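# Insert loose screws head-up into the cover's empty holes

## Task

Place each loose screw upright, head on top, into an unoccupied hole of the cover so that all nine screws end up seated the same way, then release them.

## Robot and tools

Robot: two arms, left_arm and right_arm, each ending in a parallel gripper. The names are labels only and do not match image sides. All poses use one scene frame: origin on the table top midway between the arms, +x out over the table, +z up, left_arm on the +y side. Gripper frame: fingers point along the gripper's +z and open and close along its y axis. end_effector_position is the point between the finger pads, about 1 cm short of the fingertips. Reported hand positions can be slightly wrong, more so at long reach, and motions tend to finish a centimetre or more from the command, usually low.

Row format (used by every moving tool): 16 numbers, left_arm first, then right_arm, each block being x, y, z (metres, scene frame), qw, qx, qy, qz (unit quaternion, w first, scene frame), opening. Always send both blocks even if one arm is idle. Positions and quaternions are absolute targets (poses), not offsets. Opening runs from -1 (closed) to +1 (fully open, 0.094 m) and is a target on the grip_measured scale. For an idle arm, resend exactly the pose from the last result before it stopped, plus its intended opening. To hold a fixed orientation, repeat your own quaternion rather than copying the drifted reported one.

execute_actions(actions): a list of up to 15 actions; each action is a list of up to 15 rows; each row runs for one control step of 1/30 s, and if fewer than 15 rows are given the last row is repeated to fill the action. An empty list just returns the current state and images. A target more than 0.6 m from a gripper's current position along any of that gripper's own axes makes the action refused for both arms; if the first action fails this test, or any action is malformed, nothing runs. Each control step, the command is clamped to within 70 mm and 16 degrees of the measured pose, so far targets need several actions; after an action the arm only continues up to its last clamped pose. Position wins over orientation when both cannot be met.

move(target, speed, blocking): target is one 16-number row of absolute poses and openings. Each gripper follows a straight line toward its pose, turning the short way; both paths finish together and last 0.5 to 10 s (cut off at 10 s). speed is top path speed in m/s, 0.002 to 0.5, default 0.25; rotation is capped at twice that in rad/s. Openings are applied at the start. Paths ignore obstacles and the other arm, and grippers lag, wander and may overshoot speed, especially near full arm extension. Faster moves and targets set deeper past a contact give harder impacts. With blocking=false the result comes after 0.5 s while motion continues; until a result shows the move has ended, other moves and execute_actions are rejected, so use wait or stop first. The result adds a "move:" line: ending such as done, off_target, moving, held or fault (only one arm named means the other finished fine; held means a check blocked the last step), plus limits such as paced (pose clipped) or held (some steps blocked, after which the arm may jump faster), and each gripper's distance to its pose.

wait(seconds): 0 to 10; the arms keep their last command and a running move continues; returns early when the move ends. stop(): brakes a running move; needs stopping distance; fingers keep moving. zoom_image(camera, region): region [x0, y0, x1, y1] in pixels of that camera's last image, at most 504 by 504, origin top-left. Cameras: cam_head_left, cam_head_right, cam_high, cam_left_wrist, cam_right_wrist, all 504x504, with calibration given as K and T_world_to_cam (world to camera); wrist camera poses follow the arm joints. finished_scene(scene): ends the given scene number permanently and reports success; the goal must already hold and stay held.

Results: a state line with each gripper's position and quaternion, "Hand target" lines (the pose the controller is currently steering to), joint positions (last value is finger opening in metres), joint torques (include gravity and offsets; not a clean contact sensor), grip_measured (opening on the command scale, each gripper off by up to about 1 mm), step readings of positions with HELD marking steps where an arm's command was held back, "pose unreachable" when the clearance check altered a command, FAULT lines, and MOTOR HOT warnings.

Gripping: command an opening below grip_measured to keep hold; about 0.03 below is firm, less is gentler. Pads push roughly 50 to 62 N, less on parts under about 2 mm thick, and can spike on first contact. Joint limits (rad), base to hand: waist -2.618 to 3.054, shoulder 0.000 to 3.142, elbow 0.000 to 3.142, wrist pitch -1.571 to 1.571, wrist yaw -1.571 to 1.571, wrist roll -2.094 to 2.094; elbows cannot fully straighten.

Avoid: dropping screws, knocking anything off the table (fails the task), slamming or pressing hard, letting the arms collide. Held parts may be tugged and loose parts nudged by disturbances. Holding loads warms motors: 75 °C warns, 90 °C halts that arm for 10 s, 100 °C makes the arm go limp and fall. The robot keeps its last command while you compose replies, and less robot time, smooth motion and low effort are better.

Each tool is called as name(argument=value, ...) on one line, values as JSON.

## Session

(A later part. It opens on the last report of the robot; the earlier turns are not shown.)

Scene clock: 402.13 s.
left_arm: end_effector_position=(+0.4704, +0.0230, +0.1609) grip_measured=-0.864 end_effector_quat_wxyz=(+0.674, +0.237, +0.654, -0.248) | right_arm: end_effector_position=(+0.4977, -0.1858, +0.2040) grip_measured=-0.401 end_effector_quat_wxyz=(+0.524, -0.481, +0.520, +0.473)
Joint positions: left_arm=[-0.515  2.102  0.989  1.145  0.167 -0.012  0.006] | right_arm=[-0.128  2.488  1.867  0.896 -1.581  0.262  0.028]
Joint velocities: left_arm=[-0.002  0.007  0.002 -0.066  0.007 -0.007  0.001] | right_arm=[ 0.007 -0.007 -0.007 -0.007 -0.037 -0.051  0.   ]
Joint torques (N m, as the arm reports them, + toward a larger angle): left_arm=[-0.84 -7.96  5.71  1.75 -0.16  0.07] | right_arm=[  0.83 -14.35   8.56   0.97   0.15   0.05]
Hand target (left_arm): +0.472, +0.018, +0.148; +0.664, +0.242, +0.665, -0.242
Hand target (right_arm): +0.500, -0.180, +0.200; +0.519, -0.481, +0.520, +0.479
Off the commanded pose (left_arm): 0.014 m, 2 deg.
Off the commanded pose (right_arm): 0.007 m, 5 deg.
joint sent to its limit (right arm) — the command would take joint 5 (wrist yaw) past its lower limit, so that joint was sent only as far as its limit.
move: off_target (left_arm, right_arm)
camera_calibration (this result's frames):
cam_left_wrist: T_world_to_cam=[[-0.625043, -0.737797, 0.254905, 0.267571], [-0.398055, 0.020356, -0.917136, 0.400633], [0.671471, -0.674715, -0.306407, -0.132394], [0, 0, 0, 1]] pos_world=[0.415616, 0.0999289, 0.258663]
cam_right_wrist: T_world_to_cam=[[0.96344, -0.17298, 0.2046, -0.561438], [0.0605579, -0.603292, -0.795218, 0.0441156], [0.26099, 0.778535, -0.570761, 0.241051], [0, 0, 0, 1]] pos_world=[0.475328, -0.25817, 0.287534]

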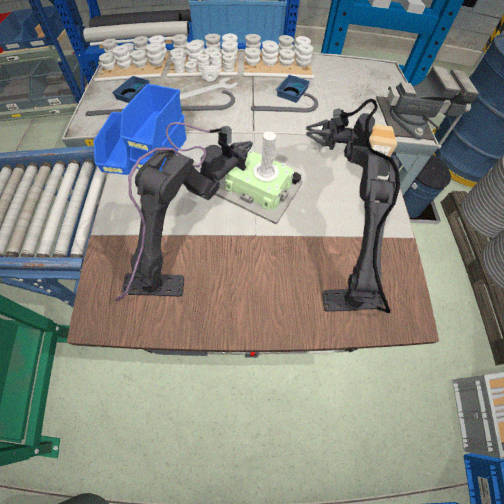

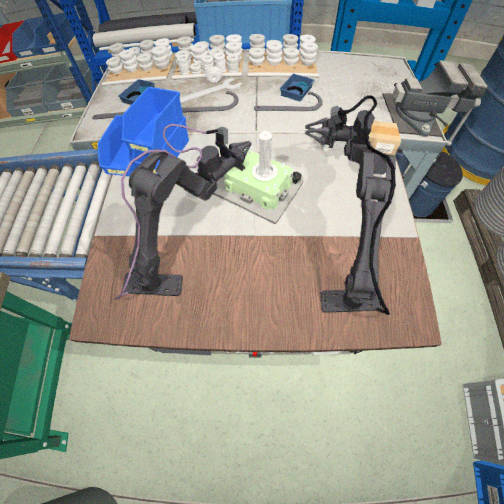

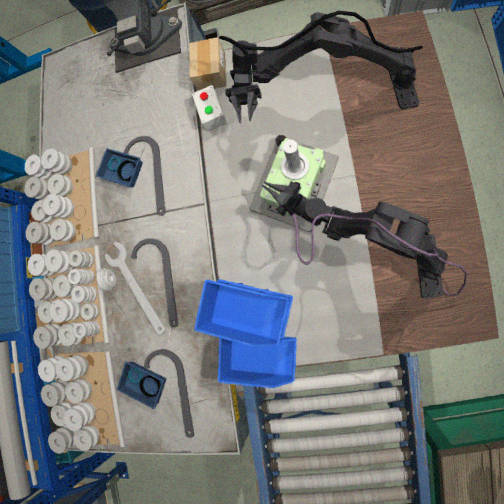

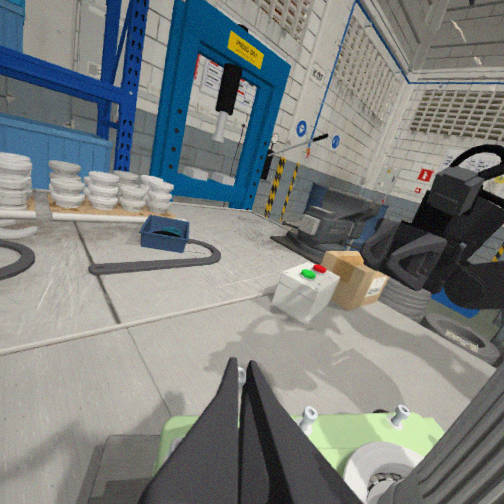

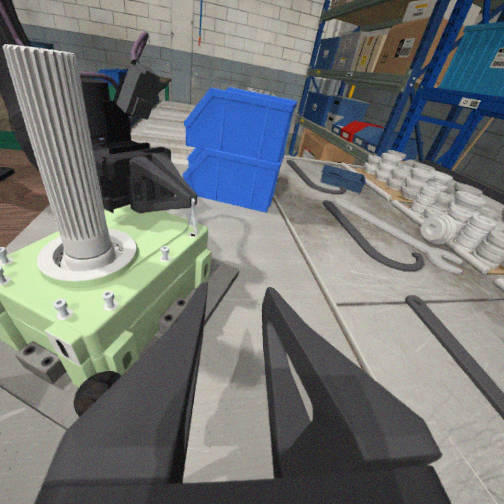

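move(target=[0.478,0.03,0.18,0.5417,0.4545,0.5417,-0.4545,-1,0.5,-0.18,0.2,0.5,-0.5,0.5,0.5,-0.4], speed=0.1)

move(target=[0.478,0.03,0.146,0.5417,0.4545,0.5417,-0.4545,-1,0.5,-0.18,0.2,0.5,-0.5,0.5,0.5,-0.4], speed=0.02)

zoom_image(camera="cam_right_wrist", region=[150,180,240,250])

Scene clock: 406.30 s.
left_arm: end_effector_position=(+0.4731, +0.0258, +0.1770) grip_measured=-0.864 end_effector_quat_wxyz=(+0.540, +0.450, +0.546, -0.457) | right_arm: end_effector_position=(+0.4977, -0.1858, +0.2040) grip_measured=-0.401 end_effector_quat_wxyz=(+0.524, -0.481, +0.520, +0.473)
Joint positions: left_arm=[-0.276  2.245  1.379  0.864  1.098 -0.012  0.006] | right_arm=[-0.128  2.488  1.867  0.896 -1.581  0.262  0.028]
Joint velocities: left_arm=[-0.012 -0.007  0.002  0.022  0.022  0.11  -0.   ] | right_arm=[-0.007 -0.002 -0.007  0.007  0.022 -0.022 -0.001]
Joint torques (N m, as the arm reports them, + toward a larger angle): left_arm=[  0.96 -10.42   7.47   1.44   0.14   0.07] | right_arm=[  0.8  -14.35   8.58   0.98   0.15   0.06]
Hand target (left_arm): +0.478, +0.029, +0.180; +0.542, +0.454, +0.541, -0.454
Hand target (right_arm): +0.500, -0.180, +0.200; +0.519, -0.481, +0.520, +0.479
Off the commanded pose (left_arm): 0.007 m, 1 deg.
Off the commanded pose (right_arm): 0.007 m, 5 deg.
joint sent to its limit (right arm) — the command would take joint 5 (wrist yaw) past its lower limit, so that joint was sent only as far as its limit.
move: off_target (right_arm)
camera_calibration (this result's frames):
cam_left_wrist: T_world_to_cam=[[-0.948732, -0.177563, 0.261493, 0.404713], [-0.305044, 0.297644, -0.904631, 0.362963], [0.0827973, -0.938019, -0.336549, 0.163226], [0, 0, 0, 1]] pos_world=[0.481169, 0.116938, 0.277451]
cam_right_wrist: T_world_to_cam=[[0.96344, -0.17298, 0.2046, -0.561438], [0.0605579, -0.603292, -0.795218, 0.0441156], [0.26099, 0.778535, -0.570761, 0.241051], [0, 0, 0, 1]] pos_world=[0.475328, -0.25817, 0.287534]

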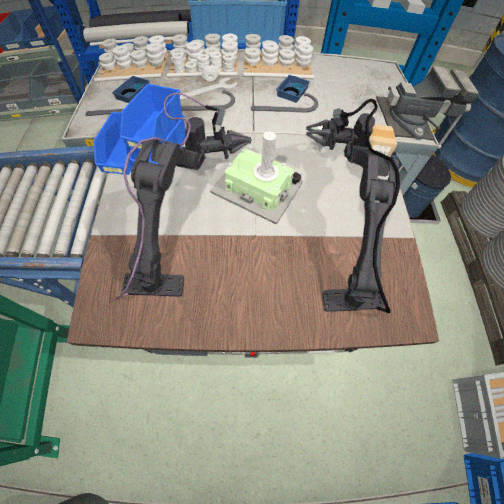

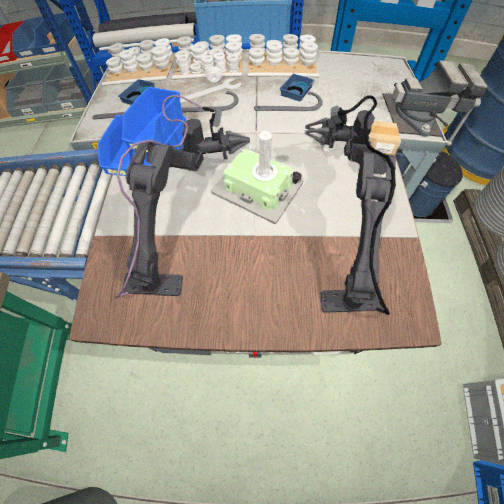

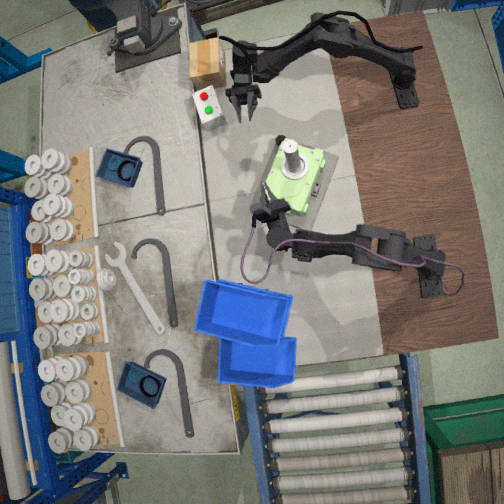

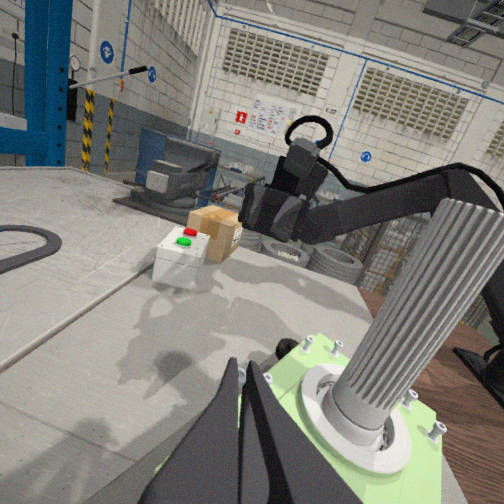

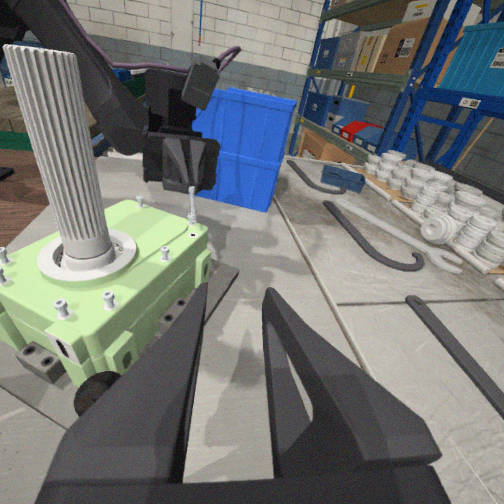

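Scene clock: 408.80 s.
left_arm: end_effector_position=(+0.4739, +0.0246, +0.1578) grip_measured=-0.864 end_effector_quat_wxyz=(+0.548, +0.458, +0.533, -0.455) | right_arm: end_effector_position=(+0.4977, -0.1858, +0.2040) grip_measured=-0.401 end_effector_quat_wxyz=(+0.524, -0.481, +0.520, +0.473)
Joint positions: left_arm=[-0.276  2.31   1.379  0.962  1.109 -0.012  0.006] | right_arm=[-0.128  2.488  1.867  0.896 -1.581  0.262  0.028]
Joint velocities: left_arm=[-0.017  0.007 -0.002 -0.066  0.007 -0.007 -0.   ] | right_arm=[-0.002 -0.002  0.002 -0.007 -0.022  0.022  0.   ]
Joint torques (N m, as the arm reports them, + toward a larger angle): left_arm=[ 1.1  -9.8   5.32  1.41  0.04  0.06] | right_arm=[  0.79 -14.36   8.56   0.98   0.14   0.06]
Hand target (left_arm): +0.478, +0.030, +0.146; +0.542, +0.454, +0.542, -0.455
Hand target (right_arm): +0.500, -0.180, +0.200; +0.519, -0.481, +0.520, +0.479
Off the commanded pose (left_arm): 0.014 m, 1 deg.
Off the commanded pose (right_arm): 0.007 m, 5 deg.
joint sent to its limit (right arm) — the command would take joint 5 (wrist yaw) past its lower limit, so that joint was sent only as far as its limit.
move: off_target (left_arm, right_arm)
camera_calibration (this result's frames):
cam_left_wrist: T_world_to_cam=[[-0.958467, -0.16434, 0.233096, 0.419051], [-0.273027, 0.292448, -0.916477, 0.333085], [0.0824454, -0.942054, -0.325171, 0.154055], [0, 0, 0, 1]] pos_world=[0.479887, 0.116585, 0.25768]
cam_right_wrist: T_world_to_cam=[[0.96344, -0.17298, 0.2046, -0.561438], [0.0605579, -0.603292, -0.795218, 0.0441156], [0.26099, 0.778535, -0.570761, 0.241051], [0, 0, 0, 1]] pos_world=[0.475328, -0.25817, 0.287534]

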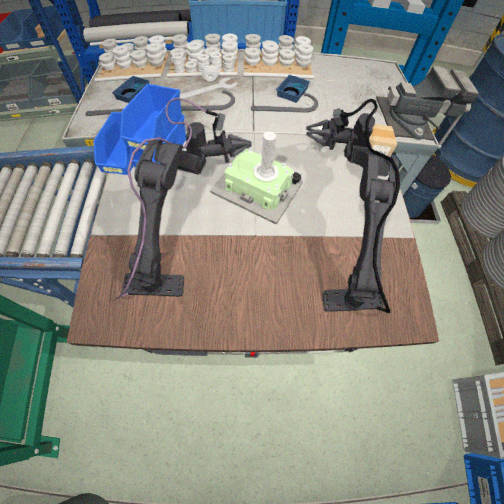

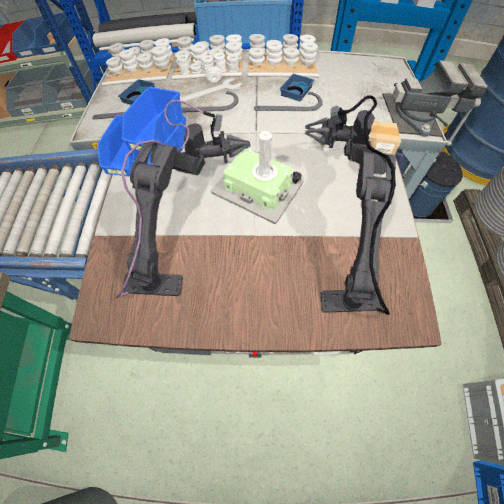

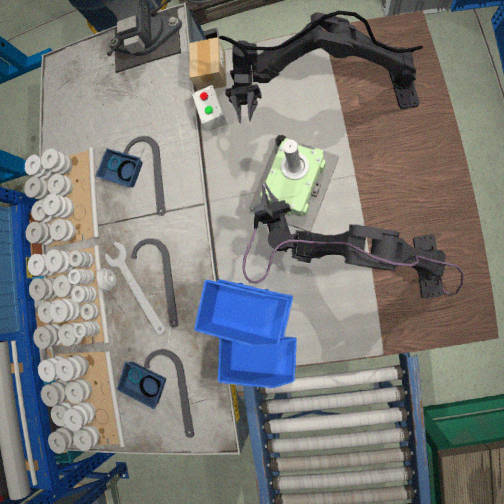

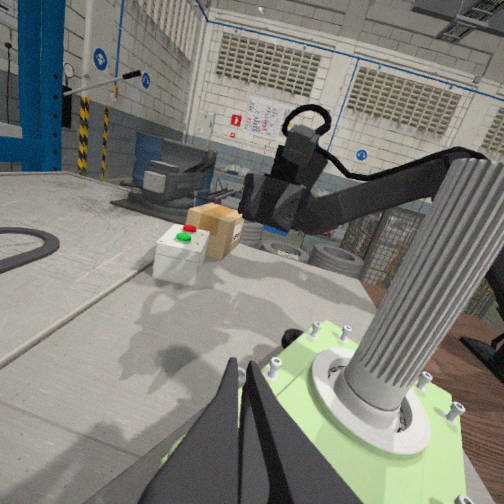

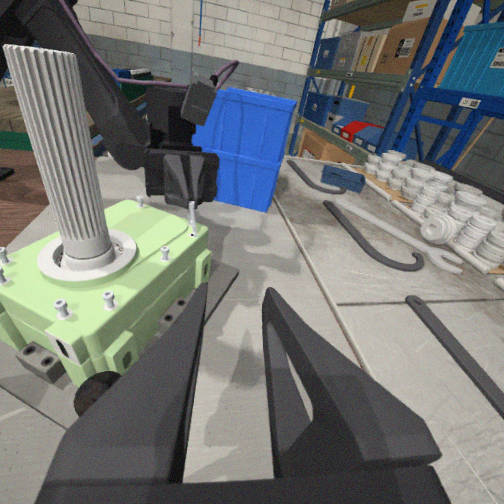

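Region (150, 180, 240, 250) of cam_right_wrist's 504x504 image, scaled by 5.600, with more detail than that image has.

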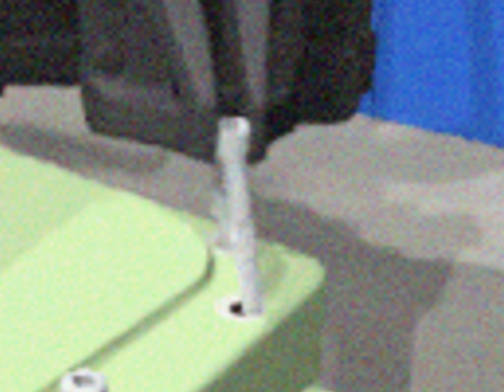

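The tip touches at z≈0.158, about 3.5 mm too far in +x. Slide −x.

move(target=[0.464,0.027,0.152,0.5417,0.4545,0.5417,-0.4545,-1,0.5,-0.18,0.2,0.5,-0.5,0.5,0.5,-0.4], speed=0.005)

zoom_image(camera="cam_right_wrist", region=[150,180,240,250])

Scene clock: 418.23 s.
left_arm: end_effector_position=(+0.4702, +0.0263, +0.1567) grip_measured=-0.864 end_effector_quat_wxyz=(+0.553, +0.457, +0.530, -0.452) | right_arm: end_effector_position=(+0.4977, -0.1858, +0.2040) grip_measured=-0.401 end_effector_quat_wxyz=(+0.524, -0.481, +0.520, +0.473)
Joint positions: left_arm=[-0.276  2.302  1.349  0.996  1.102 -0.012  0.006] | right_arm=[-0.128  2.488  1.867  0.896 -1.581  0.262  0.028]
Joint velocities: left_arm=[ 0.007 -0.017 -0.002 -0.007 -0.007 -0.051 -0.   ] | right_arm=[-0.002 -0.017 -0.017  0.022  0.037 -0.007  0.001]
Joint torques (N m, as the arm reports them, + toward a larger angle): left_arm=[ -0.19 -12.63   2.54   1.26  -0.05   0.06] | right_arm=[  0.78 -14.36   8.57   0.97   0.14   0.06]
Hand target (left_arm): +0.464, +0.027, +0.152; +0.542, +0.454, +0.541, -0.455
Hand target (right_arm): +0.500, -0.180, +0.200; +0.519, -0.481, +0.520, +0.479
Off the commanded pose (left_arm): 0.008 m, 2 deg.
Off the commanded pose (right_arm): 0.007 m, 5 deg.
joint sent to its limit (right arm) — the command would take joint 5 (wrist yaw) past its lower limit, so that joint was sent only as far as its limit.
move: off_target (right_arm)
camera_calibration (this result's frames):
cam_left_wrist: T_world_to_cam=[[-0.959818, -0.170448, 0.222929, 0.418464], [-0.264801, 0.287119, -0.920567, 0.327493], [0.0929014, -0.942608, -0.320717, 0.150016], [0, 0, 0, 1]] pos_world=[0.474432, 0.118703, 0.256304]
cam_right_wrist: T_world_to_cam=[[0.96344, -0.17298, 0.2046, -0.561438], [0.0605579, -0.603292, -0.795218, 0.0441156], [0.26099, 0.778535, -0.570761, 0.241051], [0, 0, 0, 1]] pos_world=[0.475328, -0.25817, 0.287534]

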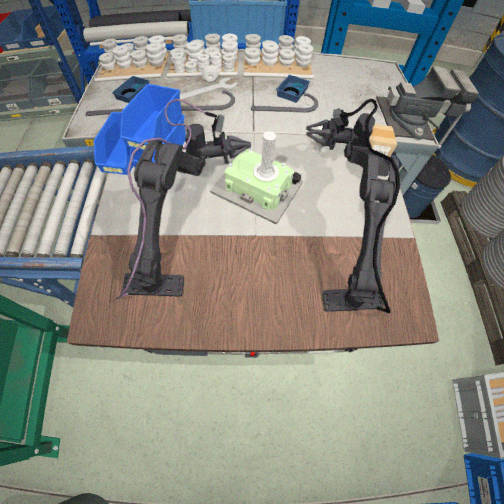

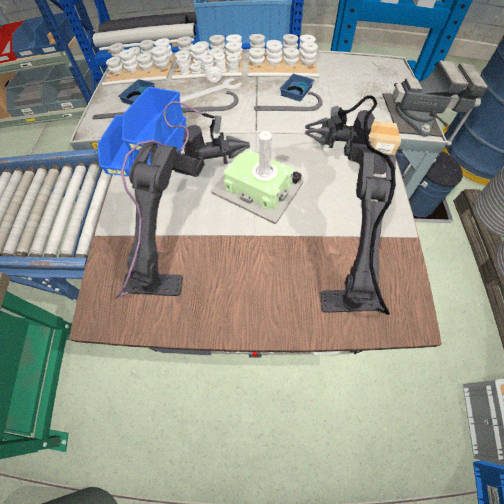

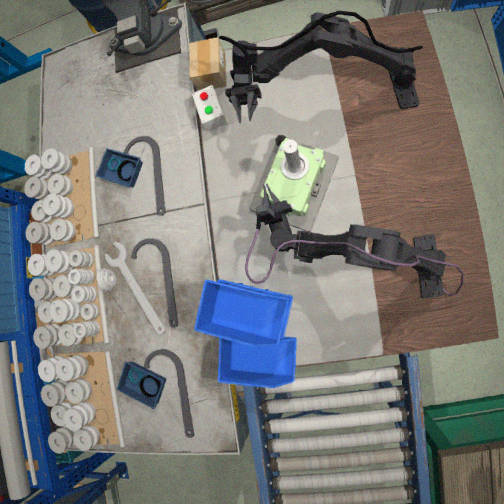

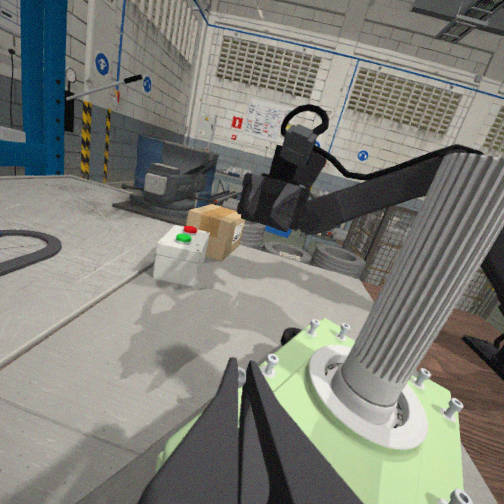

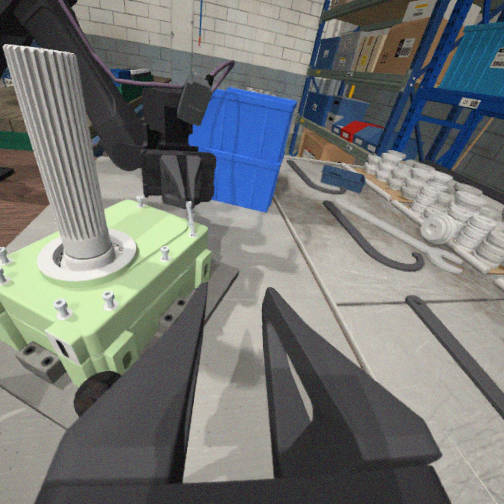

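Region (150, 180, 240, 250) of cam_right_wrist's 504x504 image, scaled by 5.600, with more detail than that image has.

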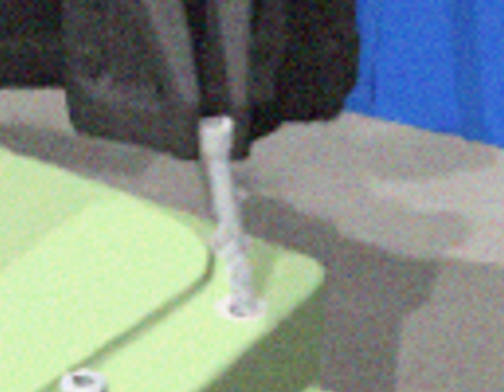

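Over the hole; push down.

move(target=[0.472,0.026,0.138,0.5417,0.4545,0.5417,-0.4545,-1,0.5,-0.18,0.2,0.5,-0.5,0.5,0.5,-0.4], speed=0.01)

zoom_image(camera="cam_right_wrist", region=[150,180,240,250])

Scene clock: 423.10 s.
left_arm: end_effector_position=(+0.4705, +0.0262, +0.1534) grip_measured=-0.864 end_effector_quat_wxyz=(+0.554, +0.458, +0.529, -0.451) | right_arm: end_effector_position=(+0.4977, -0.1858, +0.2040) grip_measured=-0.401 end_effector_quat_wxyz=(+0.524, -0.481, +0.520, +0.473)
Joint positions: left_arm=[-0.276  2.312  1.349  1.009  1.102 -0.012  0.006] | right_arm=[-0.128  2.488  1.867  0.896 -1.581  0.262  0.028]
Joint velocities: left_arm=[-0.002  0.012  0.012 -0.051 -0.022 -0.022 -0.   ] | right_arm=[-0.007  0.007  0.012 -0.022  0.051 -0.037 -0.001]
Joint torques (N m, as the arm reports them, + toward a larger angle): left_arm=[ 0.08 -9.42  5.17  1.31 -0.02  0.07] | right_arm=[  0.81 -14.36   8.58   0.98   0.15   0.05]
Hand target (left_arm): +0.472, +0.026, +0.138; +0.542, +0.454, +0.542, -0.455
Hand target (right_arm): +0.500, -0.180, +0.200; +0.519, -0.481, +0.520, +0.479
Off the commanded pose (left_arm): 0.015 m, 2 deg.
Off the commanded pose (right_arm): 0.007 m, 5 deg.
joint sent to its limit (right arm) — the command would take joint 5 (wrist yaw) past its lower limit, so that joint was sent only as far as its limit.
move: off_target (left_arm, right_arm)
camera_calibration (this result's frames):
cam_left_wrist: T_world_to_cam=[[-0.960465, -0.170252, 0.220275, 0.42016], [-0.26211, 0.286305, -0.92159, 0.323443], [0.0938366, -0.942891, -0.319611, 0.148244], [0, 0, 0, 1]] pos_world=[0.474416, 0.118708, 0.252911]
cam_right_wrist: T_world_to_cam=[[0.96344, -0.17298, 0.2046, -0.561438], [0.0605579, -0.603292, -0.795218, 0.0441156], [0.26099, 0.778535, -0.570761, 0.241051], [0, 0, 0, 1]] pos_world=[0.475328, -0.25817, 0.287534]

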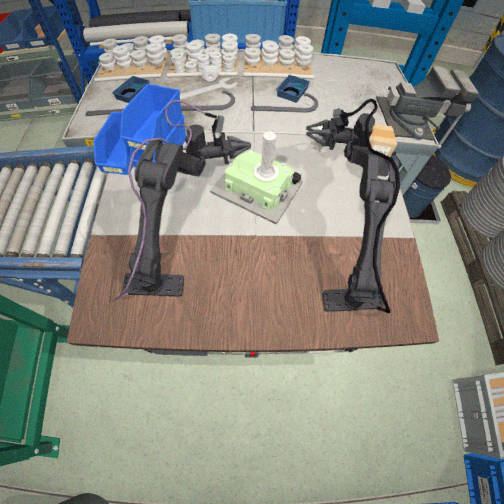

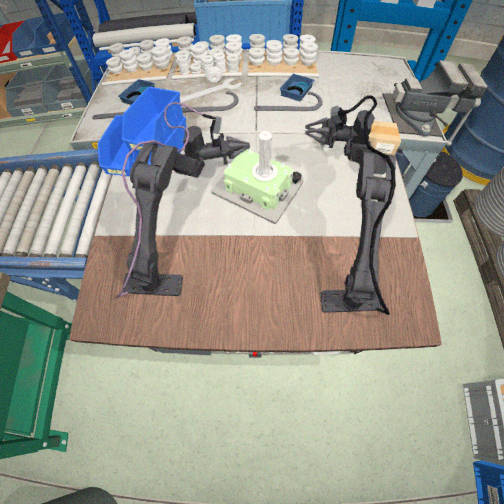

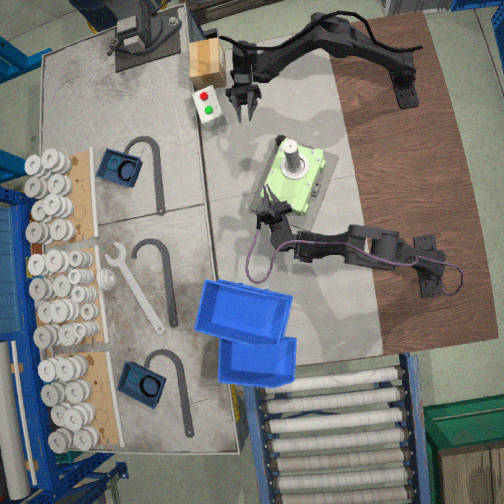

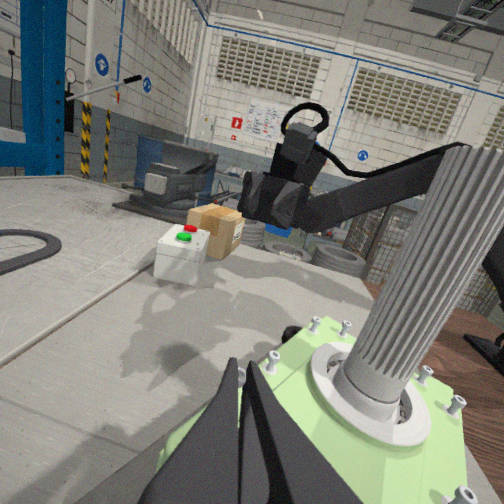

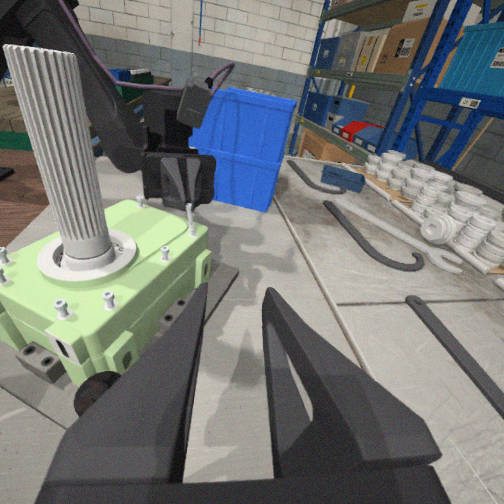

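Region (150, 180, 240, 250) of cam_right_wrist's 504x504 image, scaled by 5.600, with more detail than that image has.

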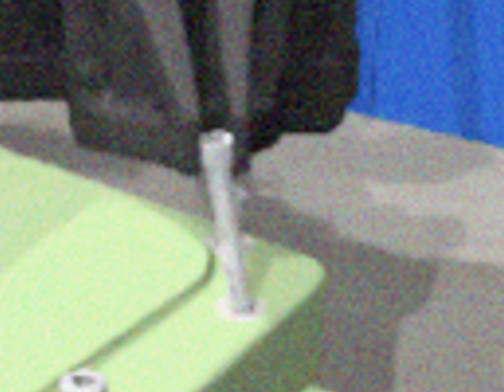

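Dropped 4 mm. Release gently.

move(target=[0.4705,0.026,0.153,0.5417,0.4545,0.5417,-0.4545,-0.7,0.5,-0.18,0.2,0.5,-0.5,0.5,0.5,-0.4], speed=0.02)

move(target=[0.46,0.08,0.21,0.5417,0.4545,0.5417,-0.4545,-0.5,0.5,-0.18,0.2,0.5,-0.5,0.5,0.5,-0.4], speed=0.1)

zoom_image(camera="cam_right_wrist", region=[0,180,240,330])

Scene clock: 425.73 s.
left_arm: end_effector_position=(+0.4706, +0.0261, +0.1470) grip_measured=-0.702 end_effector_quat_wxyz=(+0.540, +0.452, +0.543, -0.457) | right_arm: end_effector_position=(+0.4977, -0.1858, +0.2040) grip_measured=-0.401 end_effector_quat_wxyz=(+0.524, -0.481, +0.520, +0.473)
Joint positions: left_arm=[-0.276  2.312  1.349  0.966  1.102 -0.012  0.014] | right_arm=[-0.128  2.488  1.867  0.896 -1.581  0.262  0.028]
Joint velocities: left_arm=[ 0.007  0.012  0.002 -0.007 -0.051  0.007 -0.001] | right_arm=[ 0.002  0.007 -0.007 -0.007 -0.007 -0.022  0.   ]
Joint torques (N m, as the arm reports them, + toward a larger angle): left_arm=[ -0.04 -12.36   5.19   1.36  -0.01   0.07] | right_arm=[  0.79 -14.35   8.57   0.98   0.14   0.05]
Hand target (left_arm): +0.470, +0.026, +0.153; +0.542, +0.454, +0.542, -0.455
Hand target (right_arm): +0.500, -0.180, +0.200; +0.519, -0.481, +0.520, +0.479
Off the commanded pose (left_arm): 0.006 m, 1 deg.
Off the commanded pose (right_arm): 0.007 m, 5 deg.
joint sent to its limit (right arm) — the command would take joint 5 (wrist yaw) past its lower limit, so that joint was sent only as far as its limit.
move: off_target (right_arm)
camera_calibration (this result's frames):
cam_left_wrist: T_world_to_cam=[[-0.9507, -0.173206, 0.257235, 0.41176], [-0.299496, 0.297614, -0.906492, 0.332635], [0.0804531, -0.938842, -0.334816, 0.154557], [0, 0, 0, 1]] pos_world=[0.478648, 0.117427, 0.24736]
cam_right_wrist: T_world_to_cam=[[0.96344, -0.17298, 0.2046, -0.561438], [0.0605579, -0.603292, -0.795218, 0.0441156], [0.26099, 0.778535, -0.570761, 0.241051], [0, 0, 0, 1]] pos_world=[0.475328, -0.25817, 0.287534]

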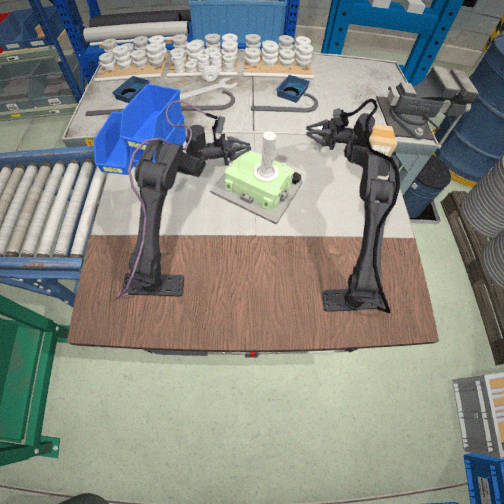

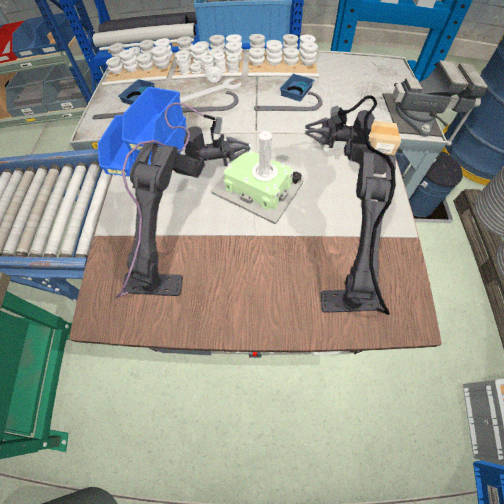

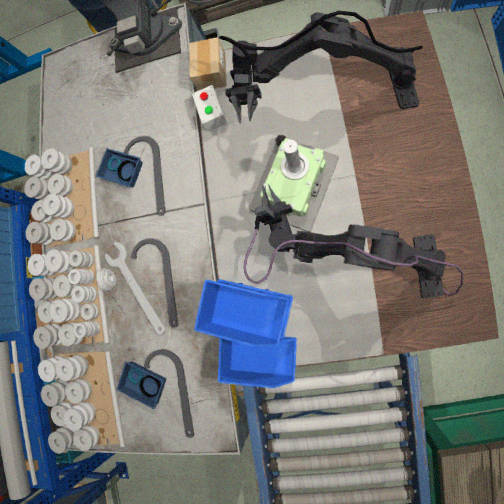

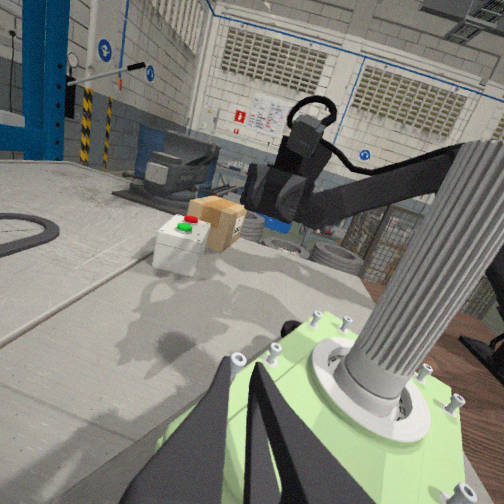

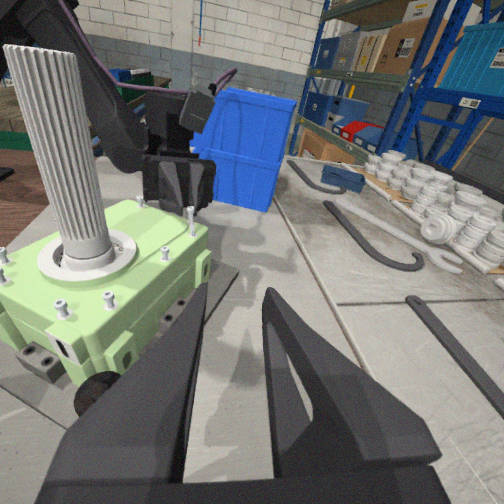

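Scene clock: 427.13 s.
left_arm: end_effector_position=(+0.4642, +0.0760, +0.2076) grip_measured=-0.502 end_effector_quat_wxyz=(+0.545, +0.453, +0.541, -0.454) | right_arm: end_effector_position=(+0.4977, -0.1858, +0.2040) grip_measured=-0.401 end_effector_quat_wxyz=(+0.524, -0.481, +0.520, +0.473)
Joint positions: left_arm=[-0.172  2.119  1.299  0.835  1.201 -0.012  0.023] | right_arm=[-0.128  2.488  1.867  0.896 -1.581  0.262  0.028]
Joint velocities: left_arm=[-0.022 -0.017 -0.012  0.037  0.022 -0.051 -0.001] | right_arm=[ 0.002 -0.007  0.007 -0.022 -0.037  0.022 -0.   ]
Joint torques (N m, as the arm reports them, + toward a larger angle): left_arm=[  0.72 -11.83   4.15   1.34   0.11   0.07] | right_arm=[  0.81 -14.33   8.59   0.97   0.14   0.05]
Hand target (left_arm): +0.460, +0.080, +0.210; +0.542, +0.454, +0.542, -0.455
Hand target (right_arm): +0.500, -0.180, +0.200; +0.519, -0.481, +0.520, +0.479
Off the commanded pose (left_arm): 0.006 m, 0 deg.
Off the commanded pose (right_arm): 0.007 m, 5 deg.
joint sent to its limit (right arm) — the command would take joint 5 (wrist yaw) past its lower limit, so that joint was sent only as far as its limit.
move: off_target (right_arm)
camera_calibration (this result's frames):
cam_left_wrist: T_world_to_cam=[[-0.952748, -0.177093, 0.246799, 0.402061], [-0.290577, 0.294561, -0.910384, 0.367765], [0.0885253, -0.93908, -0.332102, 0.217886], [0, 0, 0, 1]] pos_world=[0.470638, 0.167485, 0.30794]
cam_right_wrist: T_world_to_cam=[[0.96344, -0.17298, 0.2046, -0.561438], [0.0605579, -0.603292, -0.795218, 0.0441156], [0.26099, 0.778535, -0.570761, 0.241051], [0, 0, 0, 1]] pos_world=[0.475328, -0.25817, 0.287534]

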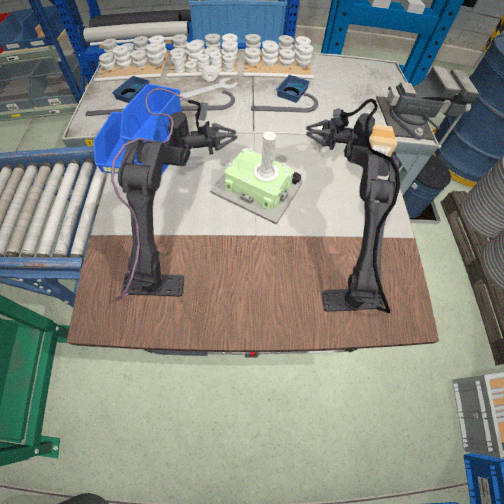

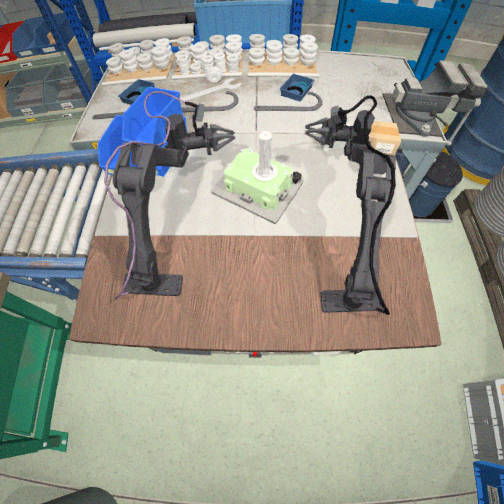

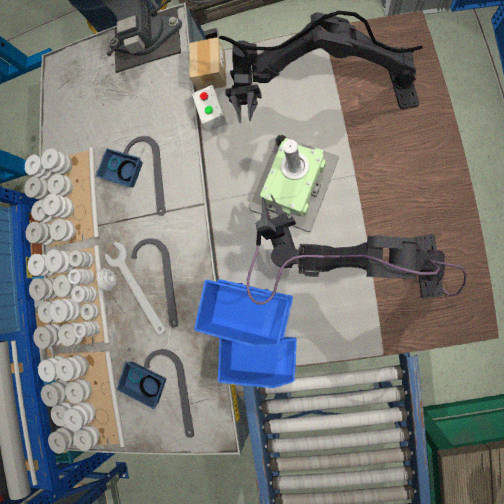

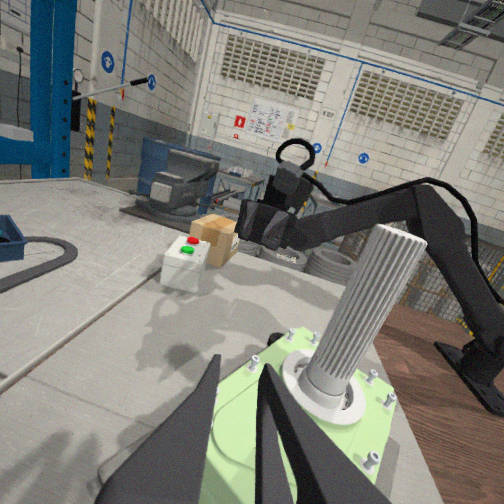

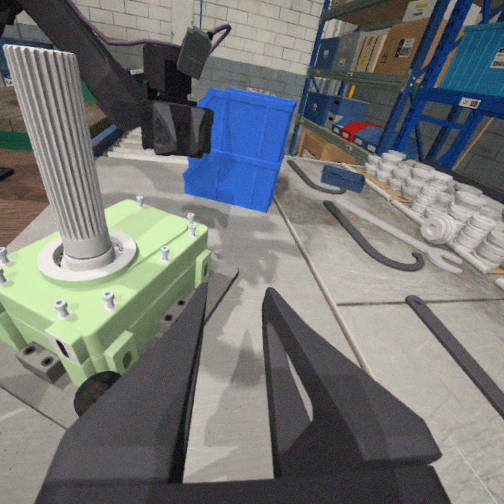

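Region (0, 180, 240, 330) of cam_right_wrist's 504x504 image, scaled by 2.100, with more detail than that image has; it fills the top 315 rows of this view, and the rest is white.

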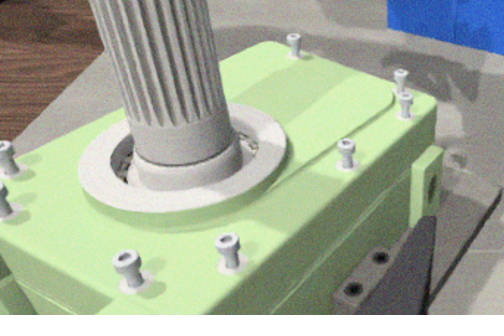

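finished_scene(scene=1)

The scene is finished: the task was done.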